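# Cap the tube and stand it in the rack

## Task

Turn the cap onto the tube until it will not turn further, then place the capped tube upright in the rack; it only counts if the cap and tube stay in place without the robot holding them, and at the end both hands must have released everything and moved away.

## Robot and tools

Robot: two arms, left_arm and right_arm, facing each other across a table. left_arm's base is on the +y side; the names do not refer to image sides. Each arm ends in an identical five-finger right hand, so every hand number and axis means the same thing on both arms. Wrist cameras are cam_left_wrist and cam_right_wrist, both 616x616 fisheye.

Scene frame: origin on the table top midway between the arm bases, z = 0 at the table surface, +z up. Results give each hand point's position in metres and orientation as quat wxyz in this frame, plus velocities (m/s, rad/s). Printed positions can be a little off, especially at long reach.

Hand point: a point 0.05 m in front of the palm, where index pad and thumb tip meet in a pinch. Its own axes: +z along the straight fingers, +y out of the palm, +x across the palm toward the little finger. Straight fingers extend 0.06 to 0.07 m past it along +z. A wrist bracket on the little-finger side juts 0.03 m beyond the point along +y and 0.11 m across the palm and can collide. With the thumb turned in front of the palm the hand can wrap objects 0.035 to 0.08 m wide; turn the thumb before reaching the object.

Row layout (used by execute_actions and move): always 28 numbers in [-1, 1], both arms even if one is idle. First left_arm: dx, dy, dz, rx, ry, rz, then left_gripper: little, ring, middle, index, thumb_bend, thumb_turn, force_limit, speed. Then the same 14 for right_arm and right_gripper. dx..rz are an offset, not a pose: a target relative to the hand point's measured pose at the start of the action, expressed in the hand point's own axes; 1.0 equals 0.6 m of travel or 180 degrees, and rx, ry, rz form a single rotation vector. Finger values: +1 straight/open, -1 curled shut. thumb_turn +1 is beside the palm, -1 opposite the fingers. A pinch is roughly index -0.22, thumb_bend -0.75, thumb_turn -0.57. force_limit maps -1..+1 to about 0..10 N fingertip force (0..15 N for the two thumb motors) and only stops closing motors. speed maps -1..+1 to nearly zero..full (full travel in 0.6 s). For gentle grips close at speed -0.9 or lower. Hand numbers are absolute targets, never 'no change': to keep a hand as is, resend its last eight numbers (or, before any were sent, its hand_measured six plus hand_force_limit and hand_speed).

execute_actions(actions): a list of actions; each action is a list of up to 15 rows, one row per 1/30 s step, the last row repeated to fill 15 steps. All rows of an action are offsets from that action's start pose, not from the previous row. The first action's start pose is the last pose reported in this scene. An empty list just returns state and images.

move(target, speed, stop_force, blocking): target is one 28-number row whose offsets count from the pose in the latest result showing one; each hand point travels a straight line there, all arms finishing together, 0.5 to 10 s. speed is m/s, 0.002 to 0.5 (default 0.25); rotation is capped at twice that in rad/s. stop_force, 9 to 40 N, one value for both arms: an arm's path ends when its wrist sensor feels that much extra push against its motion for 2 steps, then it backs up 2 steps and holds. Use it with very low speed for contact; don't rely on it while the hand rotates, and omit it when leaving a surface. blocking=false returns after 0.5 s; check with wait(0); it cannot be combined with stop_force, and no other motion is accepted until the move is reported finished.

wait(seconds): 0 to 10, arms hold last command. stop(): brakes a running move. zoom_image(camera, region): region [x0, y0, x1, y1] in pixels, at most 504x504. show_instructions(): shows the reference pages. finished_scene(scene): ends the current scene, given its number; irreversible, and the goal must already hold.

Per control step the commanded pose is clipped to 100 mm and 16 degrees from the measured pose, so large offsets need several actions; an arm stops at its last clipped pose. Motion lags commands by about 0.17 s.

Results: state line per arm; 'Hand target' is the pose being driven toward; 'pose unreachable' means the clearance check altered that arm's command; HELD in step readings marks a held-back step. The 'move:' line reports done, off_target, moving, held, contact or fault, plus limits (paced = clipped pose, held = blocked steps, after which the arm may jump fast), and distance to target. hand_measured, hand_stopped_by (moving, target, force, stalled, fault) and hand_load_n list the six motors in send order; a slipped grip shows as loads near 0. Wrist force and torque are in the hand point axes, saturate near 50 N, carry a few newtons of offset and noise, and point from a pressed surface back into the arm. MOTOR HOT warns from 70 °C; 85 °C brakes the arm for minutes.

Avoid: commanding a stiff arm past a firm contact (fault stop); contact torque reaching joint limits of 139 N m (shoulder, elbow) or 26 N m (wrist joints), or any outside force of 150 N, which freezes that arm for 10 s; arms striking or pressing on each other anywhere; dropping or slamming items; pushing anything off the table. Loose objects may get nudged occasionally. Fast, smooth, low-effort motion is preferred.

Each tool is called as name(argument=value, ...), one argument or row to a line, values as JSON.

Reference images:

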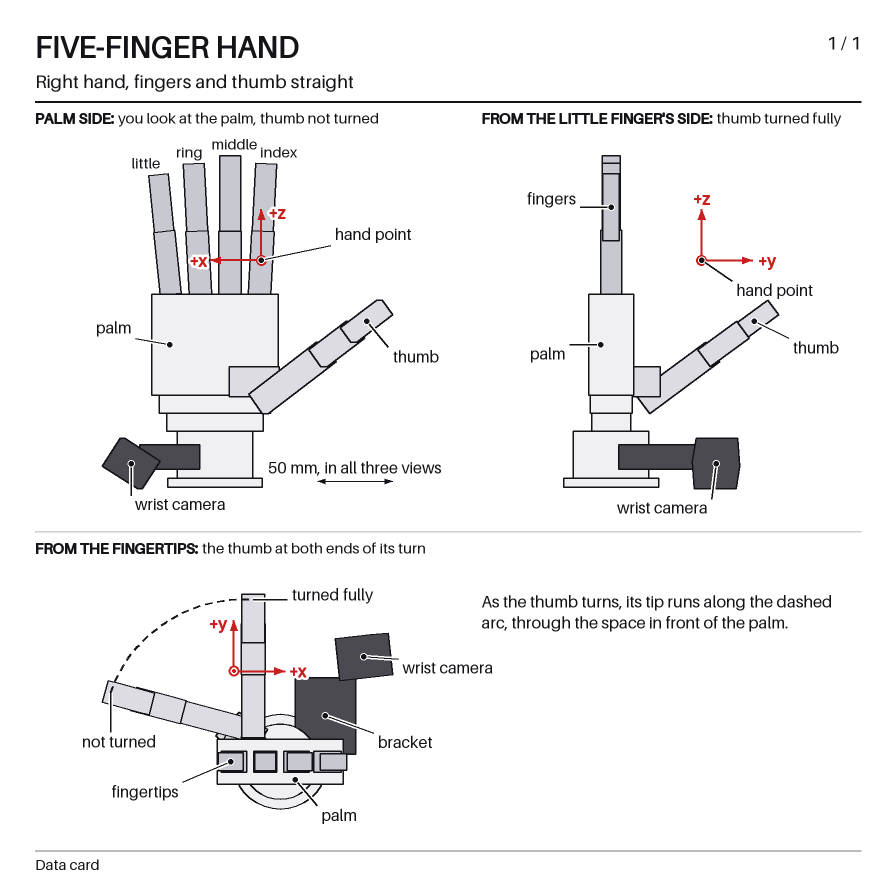

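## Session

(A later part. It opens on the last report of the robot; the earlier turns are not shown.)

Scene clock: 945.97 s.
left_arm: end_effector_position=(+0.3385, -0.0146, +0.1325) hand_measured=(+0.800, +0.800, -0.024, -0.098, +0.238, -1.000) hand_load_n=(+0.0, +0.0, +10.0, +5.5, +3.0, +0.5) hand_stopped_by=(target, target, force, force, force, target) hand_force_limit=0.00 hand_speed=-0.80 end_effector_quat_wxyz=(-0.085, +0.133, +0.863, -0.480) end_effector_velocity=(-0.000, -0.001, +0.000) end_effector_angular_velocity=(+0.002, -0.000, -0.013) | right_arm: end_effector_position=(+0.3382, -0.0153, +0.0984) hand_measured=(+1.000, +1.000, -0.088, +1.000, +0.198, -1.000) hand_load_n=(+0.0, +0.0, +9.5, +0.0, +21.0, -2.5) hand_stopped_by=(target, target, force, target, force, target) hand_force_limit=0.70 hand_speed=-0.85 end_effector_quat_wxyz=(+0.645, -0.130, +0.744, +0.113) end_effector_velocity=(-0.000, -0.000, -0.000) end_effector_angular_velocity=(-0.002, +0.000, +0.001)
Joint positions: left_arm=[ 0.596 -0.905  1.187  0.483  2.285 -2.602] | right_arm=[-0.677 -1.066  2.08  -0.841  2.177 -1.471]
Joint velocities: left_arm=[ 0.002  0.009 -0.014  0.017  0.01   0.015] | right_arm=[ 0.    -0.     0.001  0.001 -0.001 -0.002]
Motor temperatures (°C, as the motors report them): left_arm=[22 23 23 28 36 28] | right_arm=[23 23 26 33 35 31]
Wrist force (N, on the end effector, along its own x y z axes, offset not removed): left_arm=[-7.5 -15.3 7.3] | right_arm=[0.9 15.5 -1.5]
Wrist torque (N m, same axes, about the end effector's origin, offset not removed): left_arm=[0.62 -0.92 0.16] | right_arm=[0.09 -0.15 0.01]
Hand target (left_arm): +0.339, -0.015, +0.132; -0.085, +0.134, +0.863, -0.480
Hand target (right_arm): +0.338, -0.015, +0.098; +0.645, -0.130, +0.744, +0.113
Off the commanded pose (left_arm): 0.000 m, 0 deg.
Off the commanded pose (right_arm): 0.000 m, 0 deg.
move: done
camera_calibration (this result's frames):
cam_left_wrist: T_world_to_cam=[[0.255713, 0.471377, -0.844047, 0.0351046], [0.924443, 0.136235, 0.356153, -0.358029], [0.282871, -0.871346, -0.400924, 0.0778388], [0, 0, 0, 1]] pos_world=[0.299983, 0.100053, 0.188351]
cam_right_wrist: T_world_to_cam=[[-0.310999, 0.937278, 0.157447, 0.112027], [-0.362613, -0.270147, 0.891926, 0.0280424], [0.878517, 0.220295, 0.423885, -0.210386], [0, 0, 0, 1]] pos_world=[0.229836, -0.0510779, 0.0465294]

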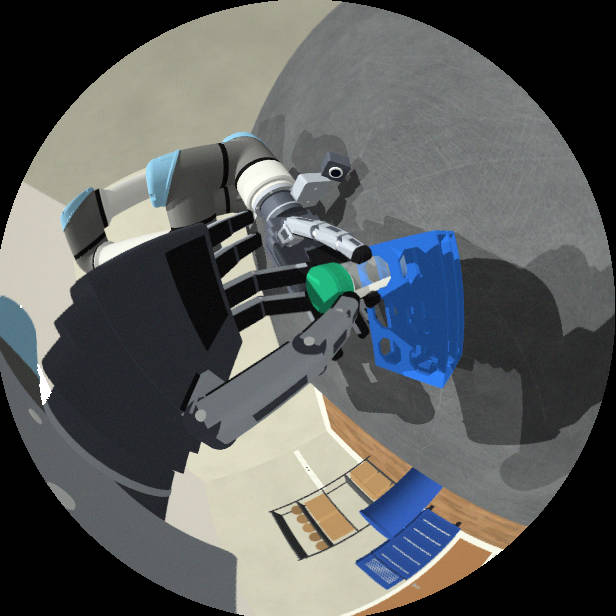

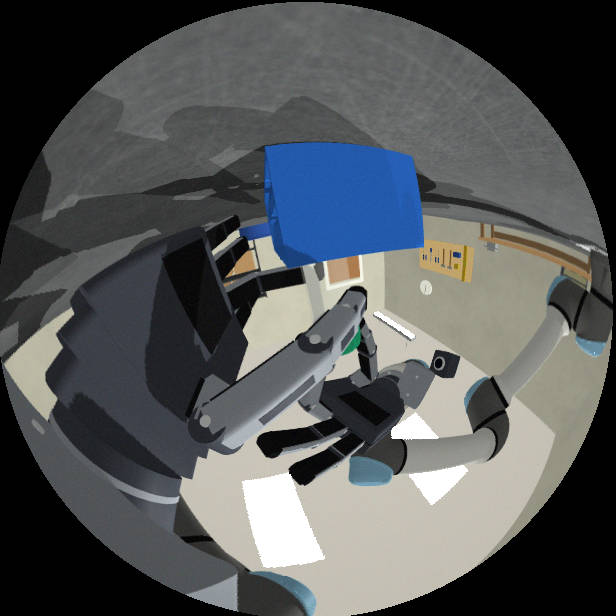

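move(
  target=[-0.002,0.0105,-0.0168,0.011,-0.33,-0.206,0.8,0.8,0.15,0.12,0.36,-1,0.2,1,0,0,0,0,0,0,1,1,-0.2,1,0.17,-1,0.7,-0.85],
  speed=0.3,
)

zoom_image(
  camera="cam_left_wrist",
  region=[280,200,440,360],
)

move(
  target=[0,0,0,0,0,0,0.8,0.8,-0.2,-0.2,0.2,-1,-0.2,-0.85,0,0,0,0,0,0,1,1,-0.2,1,0.17,-1,0.7,-0.85],
)

move(
  target=[0.0105,-0.0038,0.0074,-0.0055,0.165,0.103,0.8,0.8,-0.2,-0.2,0.2,-1,-0.2,-0.85,0,0,0,0,0,0,1,1,-0.2,1,0.17,-1,0.7,-0.85],
  speed=0.15,
)

move(
  target=[0.0105,-0.0038,0.0074,-0.0055,0.165,0.103,0.8,0.8,-0.2,-0.2,0.2,-1,-0.2,-0.85,0,0,0,0,0,0,1,1,-0.2,1,0.17,-1,0.7,-0.85],
  speed=0.15,
)

zoom_image(
  camera="cam_left_wrist",
  region=[280,200,440,360],
)

Scene clock: 962.80 s.
left_arm: end_effector_position=(+0.3432, -0.0038, +0.1324) hand_measured=(+0.800, +0.800, +0.150, +0.120, +0.360, -1.000) hand_load_n=(+0.0, +0.0, +0.0, +0.0, +0.0, +0.0) hand_stopped_by=(target, target, target, target, target, target) hand_force_limit=0.20 hand_speed=1.00 end_effector_quat_wxyz=(-0.202, +0.388, -0.780, +0.447) end_effector_velocity=(+0.001, +0.000, -0.000) end_effector_angular_velocity=(+0.002, +0.002, +0.011) | right_arm: end_effector_position=(+0.3382, -0.0153, +0.0984) hand_measured=(+1.000, +1.000, -0.088, +1.000, +0.186, -1.000) hand_load_n=(+0.0, +0.0, +0.0, +0.0, +0.0, +0.0) hand_stopped_by=(target, target, force, target, force, target) hand_force_limit=0.70 hand_speed=-0.85 end_effector_quat_wxyz=(+0.645, -0.130, +0.744, +0.113) end_effector_velocity=(+0.000, +0.000, +0.001) end_effector_angular_velocity=(+0.002, -0.001, -0.000)
Joint positions: left_arm=[ 0.229 -1.026  1.373  0.325  0.985 -3.594] | right_arm=[-0.677 -1.066  2.08  -0.841  2.177 -1.471]
Joint velocities: left_arm=[-0.     0.006 -0.009  0.012 -0.008 -0.01 ] | right_arm=[ 0.    -0.001 -0.001 -0.001  0.     0.   ]
Motor temperatures (°C, as the motors report them): left_arm=[22 23 23 28 36 28] | right_arm=[23 23 26 33 35 31]
Wrist force (N, on the end effector, along its own x y z axes, offset not removed): left_arm=[-0.8 0.9 2.5] | right_arm=[-3.5 -1.7 -1.1]
Wrist torque (N m, same axes, about the end effector's origin, offset not removed): left_arm=[0.09 -0.08 -0.09] | right_arm=[-0.16 0.58 -0.23]
Hand target (left_arm): +0.343, -0.004, +0.132; +0.202, -0.388, +0.780, -0.447
Hand target (right_arm): +0.338, -0.015, +0.098; +0.645, -0.130, +0.744, +0.113
Off the commanded pose (left_arm): 0.000 m, 0 deg.
Off the commanded pose (right_arm): 0.000 m, 0 deg.
move: done
camera_calibration (this result's frames):
cam_left_wrist: T_world_to_cam=[[-0.358747, 0.389818, -0.848141, 0.239902], [0.189676, 0.92011, 0.342666, -0.106901], [0.91396, -0.037942, -0.404026, -0.127169], [0, 0, 0, 1]] pos_world=[0.222568, 0.0000175978, 0.188722]
cam_right_wrist: T_world_to_cam=[[-0.310993, 0.93728, 0.157447, 0.112028], [-0.362615, -0.270145, 0.891926, 0.0280437], [0.878518, 0.22029, 0.423885, -0.210389], [0, 0, 0, 1]] pos_world=[0.22984, -0.0510794, 0.0465293]

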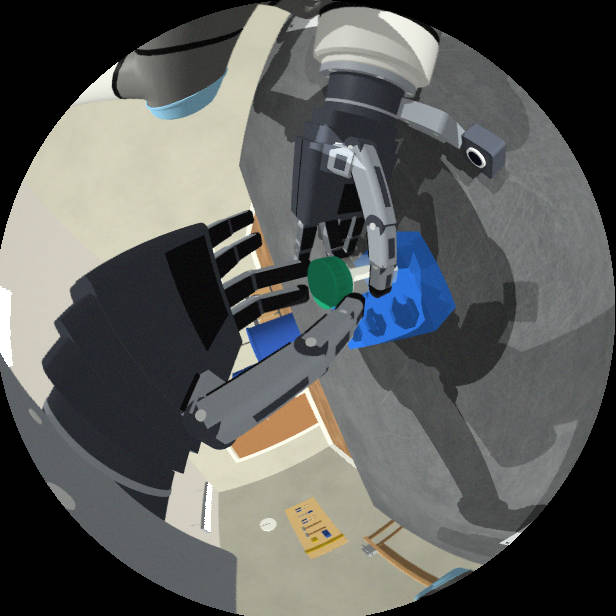

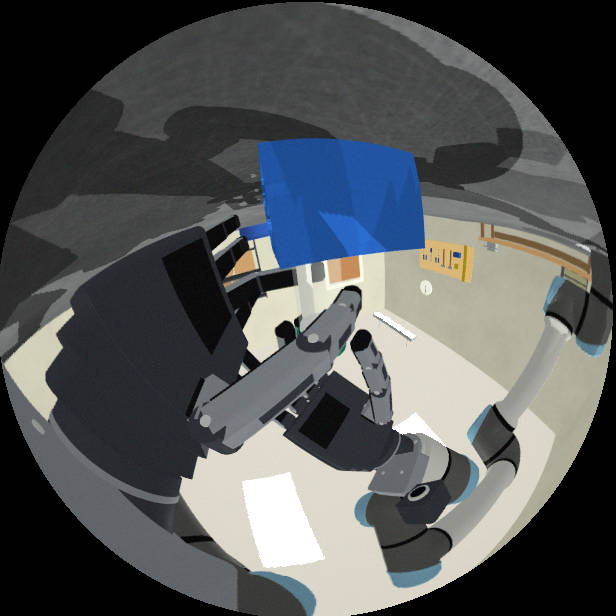

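Region (280, 200, 440, 360) of cam_left_wrist's 616x616 image, scaled by 3.150, with more detail than that image has.

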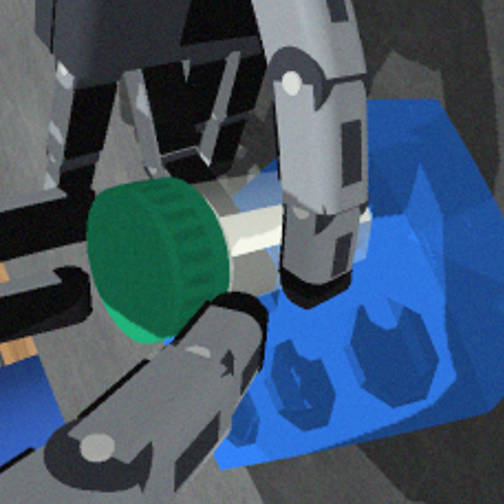

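Scene clock: 964.17 s.
left_arm: end_effector_position=(+0.3432, -0.0038, +0.1324) hand_measured=(+0.800, +0.800, -0.022, -0.152, +0.230, -1.000) hand_load_n=(+0.0, +0.0, +5.0, +4.0, +7.5, -1.5) hand_stopped_by=(target, target, force, force, force, target) hand_force_limit=-0.20 hand_speed=-0.85 end_effector_quat_wxyz=(-0.202, +0.388, -0.780, +0.447) end_effector_velocity=(-0.000, -0.000, +0.000) end_effector_angular_velocity=(-0.001, +0.001, -0.001) | right_arm: end_effector_position=(+0.3382, -0.0153, +0.0984) hand_measured=(+1.000, +1.000, -0.088, +1.000, +0.186, -1.000) hand_load_n=(+0.0, +0.0, +0.0, +0.0, +1.5, -1.0) hand_stopped_by=(target, target, force, target, force, target) hand_force_limit=0.70 hand_speed=-0.85 end_effector_quat_wxyz=(+0.645, -0.130, +0.744, +0.113) end_effector_velocity=(+0.000, +0.000, -0.000) end_effector_angular_velocity=(-0.002, -0.000, -0.000)
Joint positions: left_arm=[ 0.229 -1.026  1.373  0.325  0.985 -3.594] | right_arm=[-0.677 -1.066  2.08  -0.841  2.177 -1.471]
Joint velocities: left_arm=[ 0.    -0.    -0.001  0.     0.001  0.   ] | right_arm=[-0.     0.    -0.001  0.001  0.    -0.001]
Motor temperatures (°C, as the motors report them): left_arm=[22 23 23 28 36 28] | right_arm=[23 23 26 33 35 31]
Wrist force (N, on the end effector, along its own x y z axes, offset not removed): left_arm=[-4.7 -2.2 -0.4] | right_arm=[-2.8 2.9 0.2]
Wrist torque (N m, same axes, about the end effector's origin, offset not removed): left_arm=[0.20 0.69 -0.37] | right_arm=[0.32 0.31 -0.20]
Hand target (left_arm): +0.343, -0.004, +0.132; +0.202, -0.388, +0.780, -0.447
Hand target (right_arm): +0.338, -0.015, +0.098; +0.645, -0.130, +0.744, +0.113
Off the commanded pose (left_arm): 0.000 m, 0 deg.
Off the commanded pose (right_arm): 0.000 m, 0 deg.
move: done
camera_calibration (this result's frames):
cam_left_wrist: T_world_to_cam=[[-0.358727, 0.389791, -0.848162, 0.239907], [0.189702, 0.92012, 0.342626, -0.106883], [0.913963, -0.0379891, -0.404016, -0.127154], [0, 0, 0, 1]] pos_world=[0.222551, 0.0000012153, 0.188729]
cam_right_wrist: T_world_to_cam=[[-0.311027, 0.937268, 0.157452, 0.11203], [-0.3626, -0.270162, 0.891927, 0.0280391], [0.878512, 0.220321, 0.423881, -0.210383], [0, 0, 0, 1]] pos_world=[0.229835, -0.0510751, 0.0465292]

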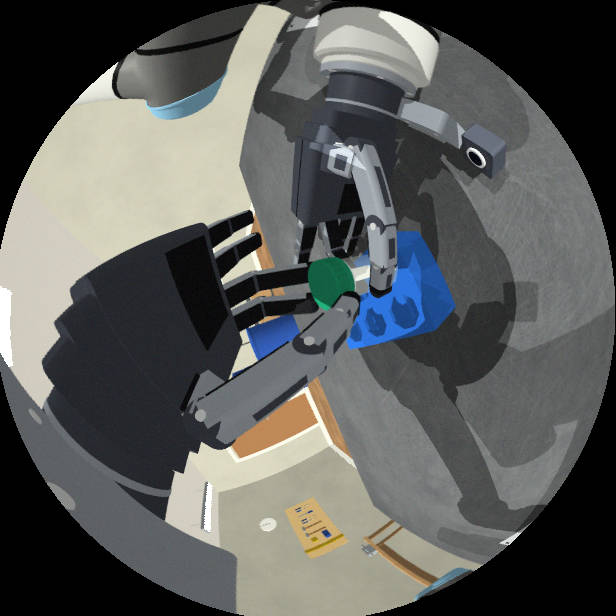

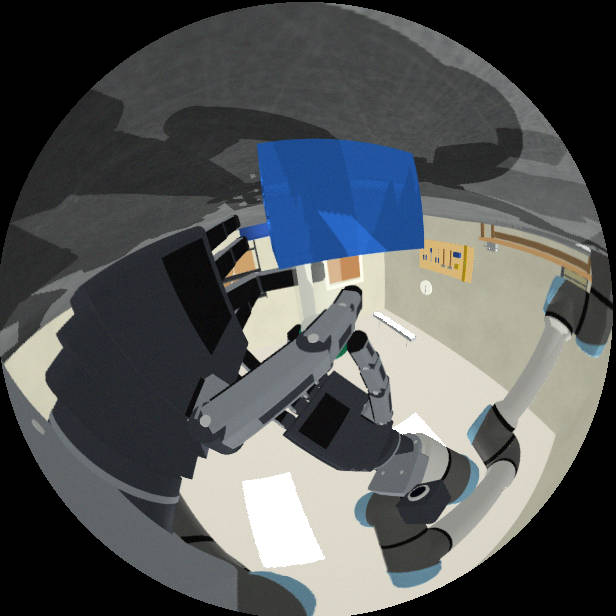

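Scene clock: 966.60 s.
left_arm: end_effector_position=(+0.3433, -0.0118, +0.1323) hand_measured=(+0.800, +0.800, -0.020, -0.154, +0.226, -1.000) hand_load_n=(+0.0, +0.0, +16.5, +0.0, +0.0, +0.0) hand_stopped_by=(target, target, force, force, force, target) hand_force_limit=-0.20 hand_speed=-0.85 end_effector_quat_wxyz=(-0.061, +0.134, -0.861, +0.486) end_effector_velocity=(+0.000, +0.000, -0.000) end_effector_angular_velocity=(+0.001, +0.001, -0.010) | right_arm: end_effector_position=(+0.3382, -0.0153, +0.0984) hand_measured=(+1.000, +1.000, -0.088, +1.000, +0.196, -1.000) hand_load_n=(+0.0, +0.0, +0.0, +0.0, +15.5, -4.0) hand_stopped_by=(target, target, force, target, force, target) hand_force_limit=0.70 hand_speed=-0.85 end_effector_quat_wxyz=(+0.645, -0.130, +0.744, +0.113) end_effector_velocity=(+0.001, +0.001, +0.001) end_effector_angular_velocity=(+0.000, -0.001, -0.000)
Joint positions: left_arm=[ 0.414 -1.093  1.459  0.182  1.645 -3.125] | right_arm=[-0.677 -1.066  2.08  -0.841  2.176 -1.471]
Joint velocities: left_arm=[ 0.005  0.002 -0.003  0.003  0.013  0.007] | right_arm=[-0.     0.    -0.002 -0.     0.    -0.001]
Motor temperatures (°C, as the motors report them): left_arm=[22 23 23 28 36 28] | right_arm=[23 23 26 33 35 31]
Wrist force (N, on the end effector, along its own x y z axes, offset not removed): left_arm=[-6.7 -22.1 12.3] | right_arm=[2.2 16.9 -3.9]
Wrist torque (N m, same axes, about the end effector's origin, offset not removed): left_arm=[-0.07 -0.49 -0.52] | right_arm=[0.07 0.20 -0.03]
Hand target (left_arm): +0.343, -0.012, +0.132; +0.061, -0.133, +0.861, -0.486
Hand target (right_arm): +0.338, -0.015, +0.098; +0.645, -0.130, +0.744, +0.113
Off the commanded pose (left_arm): 0.000 m, 0 deg.
Off the commanded pose (right_arm): 0.000 m, 0 deg.
move: done
camera_calibration (this result's frames):
cam_left_wrist: T_world_to_cam=[[-0.0644075, 0.52716, -0.847321, 0.143455], [0.680217, 0.644463, 0.349246, -0.272036], [0.730176, -0.553868, -0.400092, -0.0710566], [0, 0, 0, 1]] pos_world=[0.246167, 0.0603372, 0.188131]
cam_right_wrist: T_world_to_cam=[[-0.311103, 0.937241, 0.157464, 0.112034], [-0.362567, -0.270199, 0.891929, 0.028029], [0.878499, 0.22039, 0.423872, -0.21037], [0, 0, 0, 1]] pos_world=[0.229826, -0.0510657, 0.0465287]

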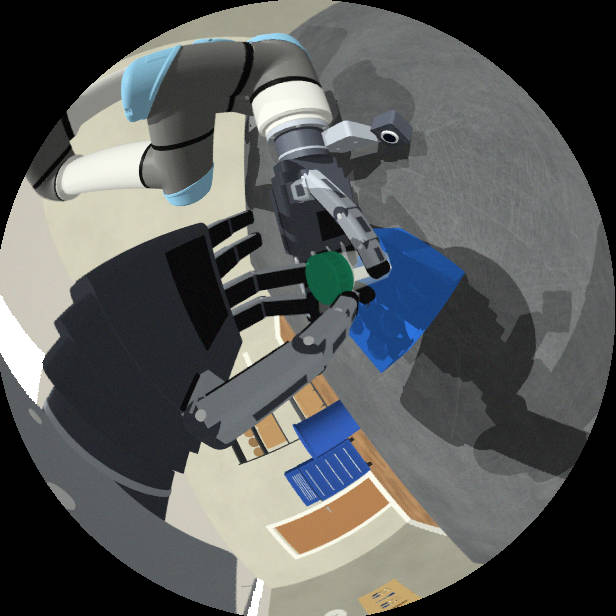

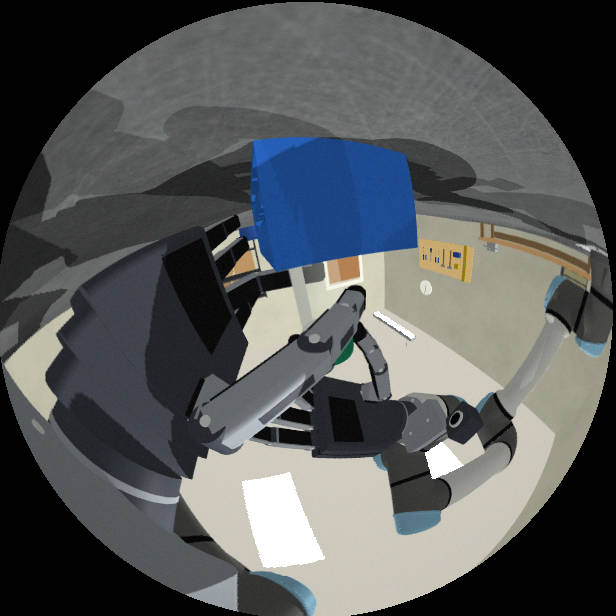

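Scene clock: 969.03 s.
left_arm: end_effector_position=(+0.3387, -0.0183, +0.1321) hand_measured=(+0.800, +0.800, -0.020, -0.152, +0.226, -1.000) hand_load_n=(+0.0, +0.0, +10.5, +4.0, +2.0, +1.0) hand_stopped_by=(target, target, force, force, force, target) hand_force_limit=-0.20 hand_speed=-0.85 end_effector_quat_wxyz=(-0.085, +0.133, +0.863, -0.481) end_effector_velocity=(+0.001, +0.000, -0.000) end_effector_angular_velocity=(+0.004, +0.000, -0.012) | right_arm: end_effector_position=(+0.3382, -0.0153, +0.0984) hand_measured=(+1.000, +1.000, -0.088, +1.000, +0.198, -1.000) hand_load_n=(+0.0, +0.0, +3.0, +0.0, +21.0, -1.5) hand_stopped_by=(target, target, force, target, force, target) hand_force_limit=0.70 hand_speed=-0.85 end_effector_quat_wxyz=(+0.645, -0.130, +0.744, +0.113) end_effector_velocity=(-0.000, -0.000, -0.001) end_effector_angular_velocity=(-0.002, +0.000, +0.000)
Joint positions: left_arm=[ 0.593 -0.899  1.178  0.483  2.282 -2.606] | right_arm=[-0.677 -1.066  2.08  -0.841  2.176 -1.471]
Joint velocities: left_arm=[ 0.003  0.009 -0.014  0.019  0.01   0.016] | right_arm=[ 0.     0.     0.     0.     0.    -0.001]
Motor temperatures (°C, as the motors report them): left_arm=[22 23 23 28 36 28] | right_arm=[23 23 26 33 35 31]
Wrist force (N, on the end effector, along its own x y z axes, offset not removed): left_arm=[-18.2 -16.9 9.9] | right_arm=[1.6 19.2 -2.8]
Wrist torque (N m, same axes, about the end effector's origin, offset not removed): left_arm=[0.56 -0.29 -0.24] | right_arm=[0.01 -0.35 -0.02]
Hand target (left_arm): +0.339, -0.018, +0.132; -0.085, +0.133, +0.863, -0.481
Hand target (right_arm): +0.338, -0.015, +0.098; +0.645, -0.130, +0.744, +0.113
Off the commanded pose (left_arm): 0.000 m, 0 deg.
Off the commanded pose (right_arm): 0.000 m, 0 deg.
move: done
camera_calibration (this result's frames):
cam_left_wrist: T_world_to_cam=[[0.255412, 0.471069, -0.844309, 0.0365839], [0.924154, 0.137643, 0.356362, -0.357495], [0.284085, -0.871291, -0.400185, 0.0738831], [0, 0, 0, 1]] pos_world=[0.300047, 0.0963469, 0.187853]
cam_right_wrist: T_world_to_cam=[[-0.311103, 0.937241, 0.157464, 0.112034], [-0.362567, -0.2702, 0.891929, 0.0280289], [0.878499, 0.220391, 0.423872, -0.21037], [0, 0, 0, 1]] pos_world=[0.229826, -0.0510656, 0.0465288]

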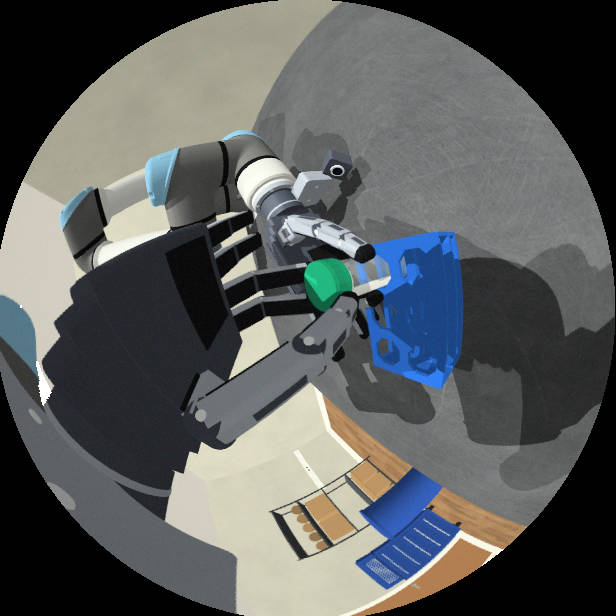

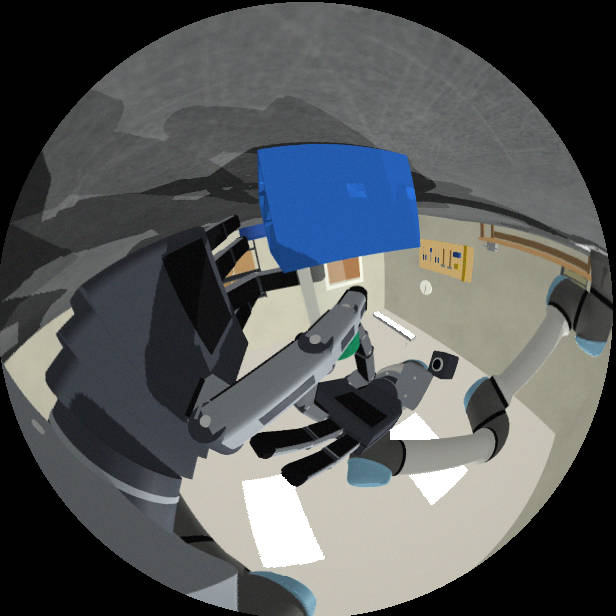

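Region (280, 200, 440, 360) of cam_left_wrist's 616x616 image, scaled by 3.150, with more detail than that image has.

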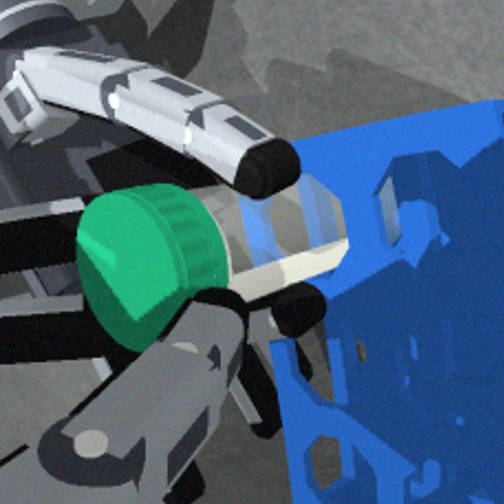

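move(
  target=[0,0,0,0,0,0,0.8,0.8,0.2,0.2,0.6,-1,0.2,-0.5,0,0,0,0,0,0,1,1,0.2,1,0.4,-1,0.6,-0.5],
)

move(
  target=[0.008,0.0134,-0.0215,0.011,-0.33,-0.206,0.8,0.8,0.2,0.2,0.6,-1,0.2,-0.5,0,-0.013,0,0,0,0,1,1,0.2,1,0.4,-1,0.6,-0.5],
  speed=0.3,
)

zoom_image(
  camera="cam_left_wrist",
  region=[280,200,440,360],
)

zoom_image(
  camera="cam_right_wrist",
  region=[230,180,470,420],
)

Scene clock: 1010.57 s.
left_arm: end_effector_position=(+0.3387, -0.0183, +0.1321) hand_measured=(+0.800, +0.800, +0.200, +0.200, +0.600, -1.000) hand_load_n=(+0.0, +0.0, +0.0, +0.0, +0.0, +0.0) hand_stopped_by=(target, target, target, target, target, target) hand_force_limit=0.20 hand_speed=-0.50 end_effector_quat_wxyz=(-0.085, +0.133, +0.863, -0.481) end_effector_velocity=(+0.001, +0.000, +0.000) end_effector_angular_velocity=(-0.001, -0.001, +0.001) | right_arm: end_effector_position=(+0.3382, -0.0153, +0.0984) hand_measured=(+1.000, +1.000, +0.200, +1.000, +0.400, -1.000) hand_load_n=(+0.0, +0.0, +0.0, +0.0, +0.0, +0.0) hand_stopped_by=(target, target, target, target, target, target) hand_force_limit=0.60 hand_speed=-0.50 end_effector_quat_wxyz=(+0.645, -0.130, +0.744, +0.113) end_effector_velocity=(+0.000, -0.000, -0.000) end_effector_angular_velocity=(+0.001, -0.000, -0.001)
Joint positions: left_arm=[ 0.593 -0.899  1.178  0.483  2.282 -2.606] | right_arm=[-0.677 -1.066  2.08  -0.841  2.176 -1.471]
Joint velocities: left_arm=[ 0.001 -0.    -0.    -0.001 -0.    -0.   ] | right_arm=[ 0.     0.001  0.    -0.001  0.001  0.   ]
Motor temperatures (°C, as the motors report them): left_arm=[22 23 23 29 36 28] | right_arm=[23 23 26 33 35 31]
Wrist force (N, on the end effector, along its own x y z axes, offset not removed): left_arm=[-3.5 2.3 3.0] | right_arm=[-2.8 -3.5 2.9]
Wrist torque (N m, same axes, about the end effector's origin, offset not removed): left_arm=[0.14 0.29 -0.01] | right_arm=[-0.58 0.33 0.03]
Hand target (left_arm): +0.339, -0.018, +0.132; -0.085, +0.133, +0.863, -0.481
Hand target (right_arm): +0.338, -0.015, +0.098; +0.645, -0.130, +0.744, +0.113
Off the commanded pose (left_arm): 0.000 m, 0 deg.
Off the commanded pose (right_arm): 0.000 m, 0 deg.
move: done
camera_calibration (this result's frames):
cam_left_wrist: T_world_to_cam=[[0.255407, 0.471075, -0.844308, 0.0365797], [0.924154, 0.137646, 0.35636, -0.357497], [0.284088, -0.871287, -0.40019, 0.0738821], [0, 0, 0, 1]] pos_world=[0.300051, 0.0963487, 0.187849]
cam_right_wrist: T_world_to_cam=[[-0.311103, 0.937241, 0.157464, 0.112034], [-0.362567, -0.270199, 0.891929, 0.028029], [0.878499, 0.22039, 0.423872, -0.21037], [0, 0, 0, 1]] pos_world=[0.229826, -0.0510657, 0.0465287]

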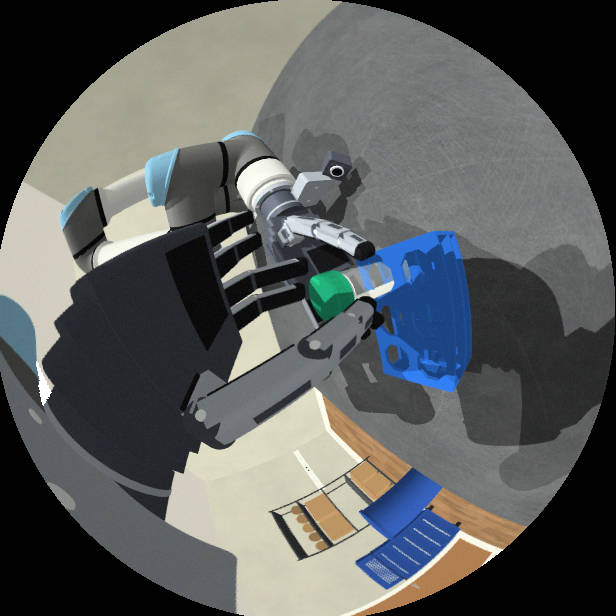

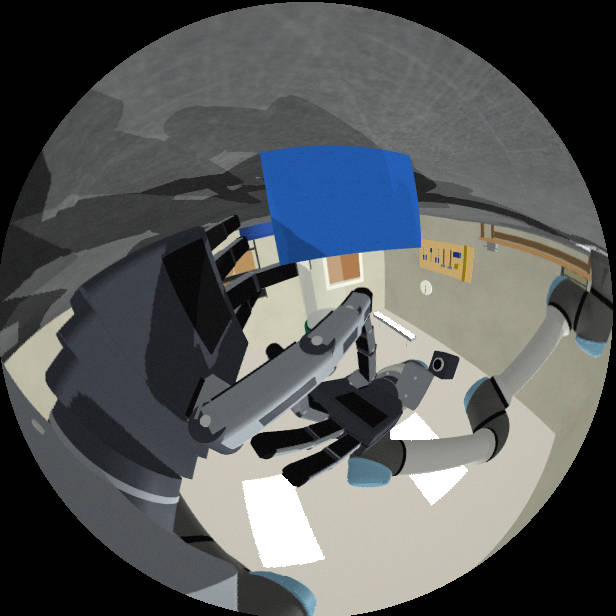

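Scene clock: 1013.13 s.
left_arm: end_effector_position=(+0.3388, -0.0025, +0.1321) hand_measured=(+0.800, +0.800, +0.200, +0.200, +0.600, -1.000) hand_load_n=(+0.0, +0.0, +0.0, +0.0, +0.0, +0.0) hand_stopped_by=(target, target, target, target, target, target) hand_force_limit=0.20 hand_speed=-0.50 end_effector_quat_wxyz=(-0.202, +0.389, -0.780, +0.447) end_effector_velocity=(-0.000, -0.001, -0.000) end_effector_angular_velocity=(+0.001, +0.002, +0.010) | right_arm: end_effector_position=(+0.3408, -0.0226, +0.0984) hand_measured=(+1.000, +1.000, +0.200, +1.000, +0.400, -1.000) hand_load_n=(+0.0, +0.0, +0.0, +0.0, +0.0, +0.0) hand_stopped_by=(target, target, target, target, target, target) hand_force_limit=0.60 hand_speed=-0.50 end_effector_quat_wxyz=(+0.645, -0.130, +0.744, +0.113) end_effector_velocity=(+0.000, -0.000, -0.000) end_effector_angular_velocity=(-0.001, +0.001, -0.001)
Joint positions: left_arm=[ 0.221 -1.032  1.385  0.323  0.977 -3.601] | right_arm=[-0.693 -1.076  2.099 -0.852  2.16  -1.475]
Joint velocities: left_arm=[-0.002  0.006 -0.008  0.01  -0.009 -0.011] | right_arm=[-0.    -0.     0.     0.001  0.001  0.   ]
Motor temperatures (°C, as the motors report them): left_arm=[22 23 23 29 36 28] | right_arm=[23 23 26 33 35 31]
Wrist force (N, on the end effector, along its own x y z axes, offset not removed): left_arm=[-0.7 2.0 0.7] | right_arm=[-3.4 0.0 -0.7]
Wrist torque (N m, same axes, about the end effector's origin, offset not removed): left_arm=[0.29 -0.07 -0.01] | right_arm=[0.07 0.61 -0.07]
Hand target (left_arm): +0.339, -0.002, +0.132; +0.202, -0.389, +0.780, -0.447
Hand target (right_arm): +0.341, -0.023, +0.098; +0.645, -0.130, +0.744, +0.113
Off the commanded pose (left_arm): 0.000 m, 0 deg.
Off the commanded pose (right_arm): 0.000 m, 0 deg.
move: done
camera_calibration (this result's frames):
cam_left_wrist: T_world_to_cam=[[-0.35895, 0.38875, -0.848545, 0.237648], [0.188423, 0.920596, 0.342053, -0.106658], [0.91414, -0.0371052, -0.403697, -0.123275], [0, 0, 0, 1]] pos_world=[0.218091, 0.00122873, 0.188372]
cam_right_wrist: T_world_to_cam=[[-0.311103, 0.93724, 0.157464, 0.119727], [-0.36257, -0.270201, 0.891927, 0.0270154], [0.878497, 0.22039, 0.423876, -0.211056], [0, 0, 0, 1]] pos_world=[0.232455, -0.0583987, 0.046513]

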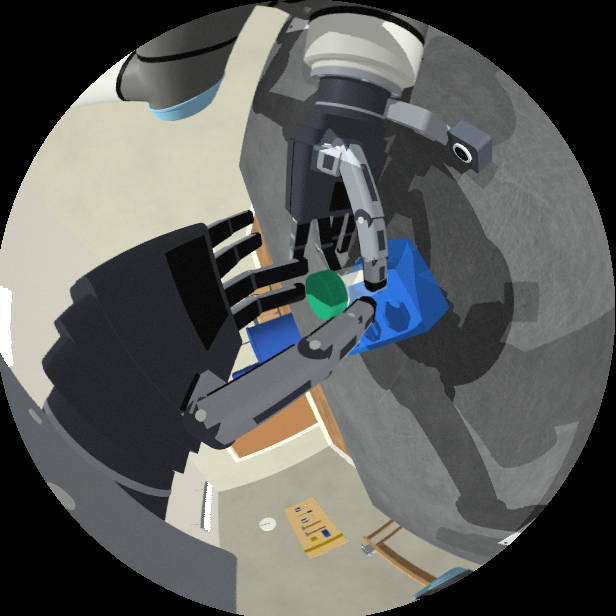

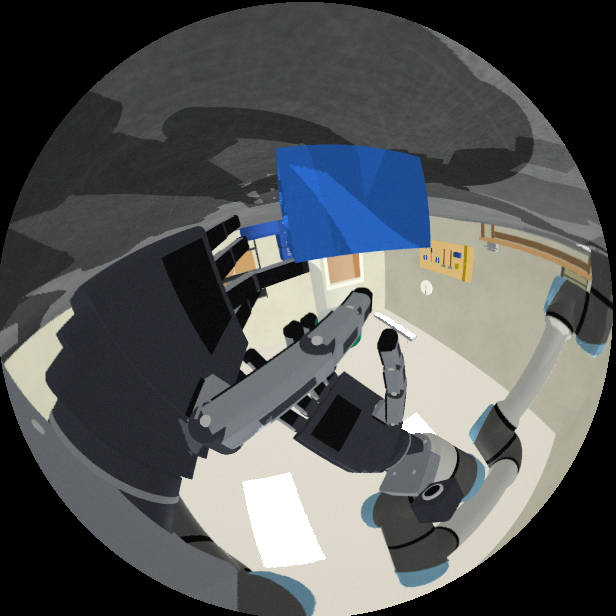

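Region (280, 200, 440, 360) of cam_left_wrist's 616x616 image, scaled by 3.150, with more detail than that image has.

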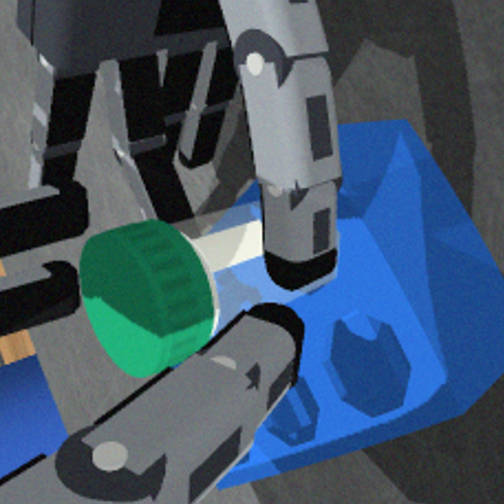

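Region (230, 180, 470, 420) of cam_right_wrist's 616x616 image, scaled by 2.100, with more detail than that image has.

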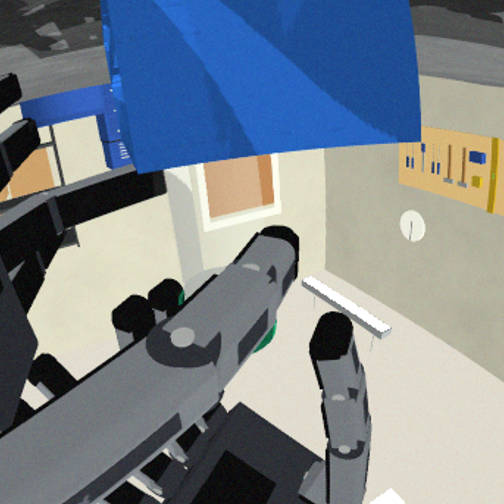

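move(
  target=[-0.002,-0.004,0.0065,0,0,0,0.8,0.8,0.2,0.2,0.6,-1,0.2,-0.5,0,0,0,0,0,0,1,1,0,1,0.17,-1,0.6,-0.7],
)

move(
  target=[0,0,0,0,0,0,0.8,0.8,0.1,0.1,0.35,-1,0.2,-0.5,0,0,0,0,0,0,1,1,-0.2,1,0.17,-1,0.6,-0.85],
)

zoom_image(
  camera="cam_left_wrist",
  region=[280,200,440,360],
)

Scene clock: 1028.60 s.
left_arm: end_effector_position=(+0.3431, -0.0044, +0.1321) hand_measured=(+0.800, +0.800, +0.200, +0.200, +0.600, -1.000) hand_load_n=(+0.0, +0.0, +0.0, +0.0, +0.0, +0.0) hand_stopped_by=(target, target, target, target, target, target) hand_force_limit=0.20 hand_speed=-0.50 end_effector_quat_wxyz=(-0.202, +0.389, -0.780, +0.447) end_effector_velocity=(-0.001, -0.001, -0.000) end_effector_angular_velocity=(-0.001, -0.001, -0.001) | right_arm: end_effector_position=(+0.3408, -0.0226, +0.0984) hand_measured=(+1.000, +1.000, +0.000, +1.000, +0.170, -1.000) hand_load_n=(+0.0, +0.0, +0.0, +0.0, +0.0, +0.0) hand_stopped_by=(target, target, target, target, target, target) hand_force_limit=0.60 hand_speed=-0.70 end_effector_quat_wxyz=(+0.645, -0.130, +0.744, +0.113) end_effector_velocity=(-0.000, +0.000, +0.000) end_effector_angular_velocity=(+0.000, +0.000, +0.001)
Joint positions: left_arm=[ 0.228 -1.025  1.372  0.325  0.983 -3.596] | right_arm=[-0.693 -1.076  2.099 -0.852  2.16  -1.475]
Joint velocities: left_arm=[-0.002  0.     0.    -0.001 -0.001 -0.   ] | right_arm=[-0.    -0.    -0.     0.    -0.001  0.   ]
Motor temperatures (°C, as the motors report them): left_arm=[22 23 23 29 36 28] | right_arm=[23 23 26 33 35 31]
Wrist force (N, on the end effector, along its own x y z axes, offset not removed): left_arm=[-2.7 0.3 -0.5] | right_arm=[-3.8 -0.3 -1.7]
Wrist torque (N m, same axes, about the end effector's origin, offset not removed): left_arm=[0.18 0.27 -0.09] | right_arm=[0.18 0.65 -0.27]
Hand target (left_arm): +0.343, -0.004, +0.132; +0.202, -0.389, +0.780, -0.447
Hand target (right_arm): +0.341, -0.023, +0.098; +0.645, -0.130, +0.744, +0.113
Off the commanded pose (left_arm): 0.000 m, 0 deg.
Off the commanded pose (right_arm): 0.000 m, 0 deg.
move: done
camera_calibration (this result's frames):
cam_left_wrist: T_world_to_cam=[[-0.358946, 0.388751, -0.848546, 0.239927], [0.188422, 0.920595, 0.342055, -0.10574], [0.914142, -0.0371054, -0.403693, -0.127318], [0, 0, 0, 1]] pos_world=[0.222432, -0.000652544, 0.188361]
cam_right_wrist: T_world_to_cam=[[-0.311104, 0.93724, 0.157464, 0.119731], [-0.36257, -0.270202, 0.891927, 0.0270149], [0.878497, 0.22039, 0.423876, -0.211056], [0, 0, 0, 1]] pos_world=[0.232456, -0.0584028, 0.046513]

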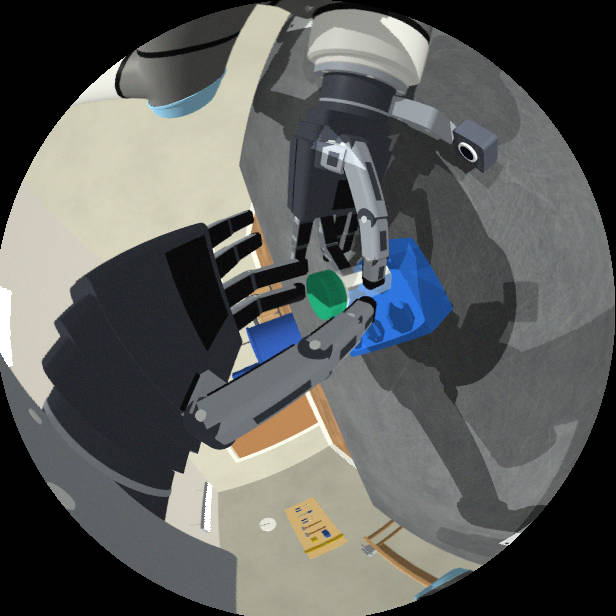

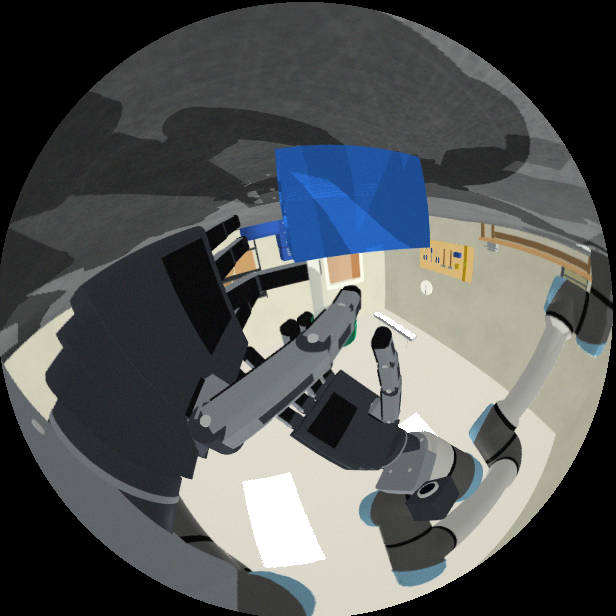

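Scene clock: 1029.37 s.
left_arm: end_effector_position=(+0.3431, -0.0044, +0.1321) hand_measured=(+0.800, +0.800, +0.100, +0.100, +0.350, -1.000) hand_load_n=(+0.0, +0.0, +0.0, +0.0, +0.0, +0.0) hand_stopped_by=(target, target, target, target, target, target) hand_force_limit=0.20 hand_speed=-0.50 end_effector_quat_wxyz=(-0.202, +0.389, -0.780, +0.447) end_effector_velocity=(+0.001, -0.000, +0.000) end_effector_angular_velocity=(-0.002, -0.000, +0.001) | right_arm: end_effector_position=(+0.3408, -0.0226, +0.0984) hand_measured=(+1.000, +1.000, -0.054, +1.000, +0.176, -1.000) hand_load_n=(+0.0, +0.0, +9.0, +0.0, +8.0, +1.5) hand_stopped_by=(target, target, force, target, target, target) hand_force_limit=0.60 hand_speed=-0.85 end_effector_quat_wxyz=(+0.645, -0.130, +0.744, +0.113) end_effector_velocity=(-0.000, -0.000, -0.000) end_effector_angular_velocity=(-0.000, +0.000, -0.000)
Joint positions: left_arm=[ 0.228 -1.025  1.372  0.325  0.983 -3.596] | right_arm=[-0.693 -1.076  2.099 -0.852  2.16  -1.475]
Joint velocities: left_arm=[ 0.001  0.    -0.001 -0.001  0.    -0.   ] | right_arm=[ 0.    -0.     0.001 -0.     0.     0.   ]
Motor temperatures (°C, as the motors report them): left_arm=[22 23 23 29 36 28] | right_arm=[23 23 26 33 35 31]
Wrist force (N, on the end effector, along its own x y z axes, offset not removed): left_arm=[-0.4 0.5 1.7] | right_arm=[-4.6 2.0 -1.8]
Wrist torque (N m, same axes, about the end effector's origin, offset not removed): left_arm=[0.26 -0.18 -0.04] | right_arm=[0.38 0.66 -0.13]
Hand target (left_arm): +0.343, -0.004, +0.132; +0.202, -0.389, +0.780, -0.447
Hand target (right_arm): +0.341, -0.023, +0.098; +0.645, -0.130, +0.744, +0.113
Off the commanded pose (left_arm): 0.000 m, 0 deg.
Off the commanded pose (right_arm): 0.000 m, 0 deg.
move: done
camera_calibration (this result's frames):
cam_left_wrist: T_world_to_cam=[[-0.358946, 0.388752, -0.848546, 0.239928], [0.188422, 0.920595, 0.342056, -0.10574], [0.914142, -0.037105, -0.403693, -0.12732], [0, 0, 0, 1]] pos_world=[0.222433, -0.000652888, 0.188361]
cam_right_wrist: T_world_to_cam=[[-0.311104, 0.93724, 0.157464, 0.119731], [-0.36257, -0.270202, 0.891927, 0.0270149], [0.878497, 0.22039, 0.423876, -0.211056], [0, 0, 0, 1]] pos_world=[0.232456, -0.0584028, 0.0465131]

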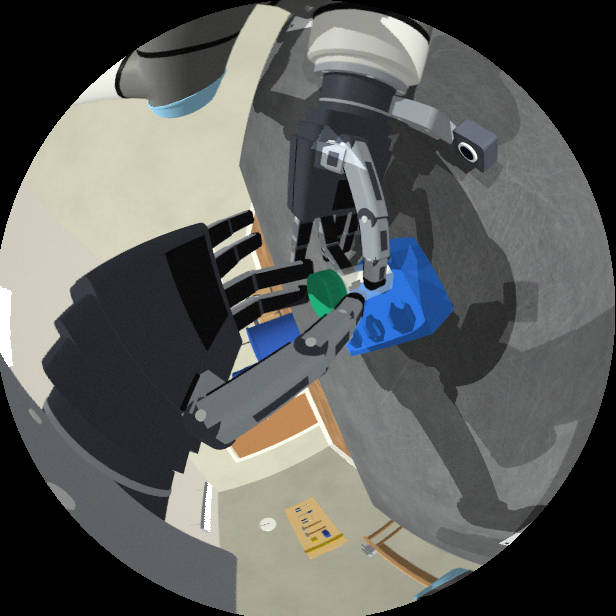

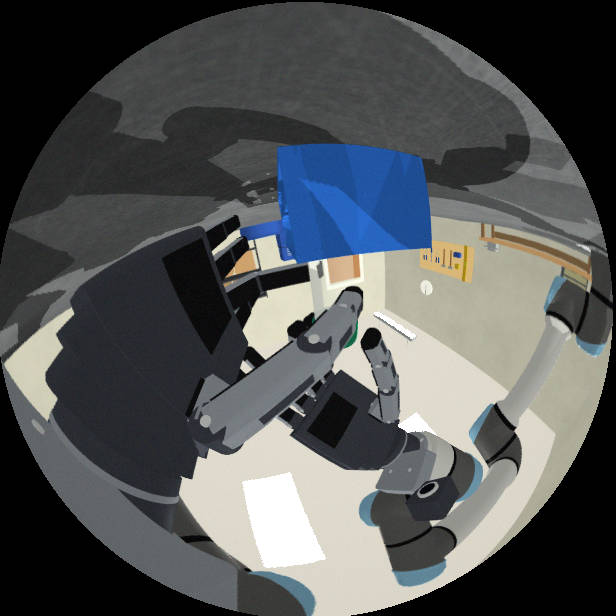

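Region (280, 200, 440, 360) of cam_left_wrist's 616x616 image, scaled by 3.150, with more detail than that image has.

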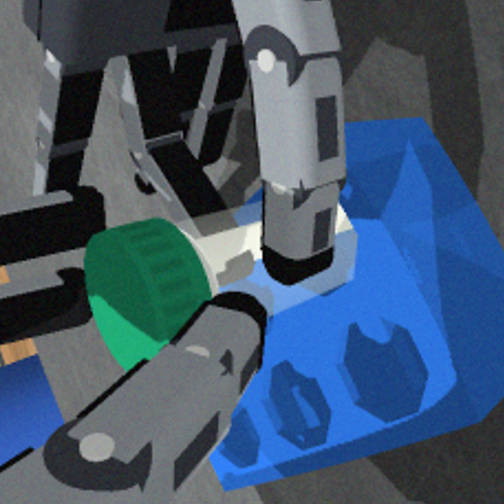

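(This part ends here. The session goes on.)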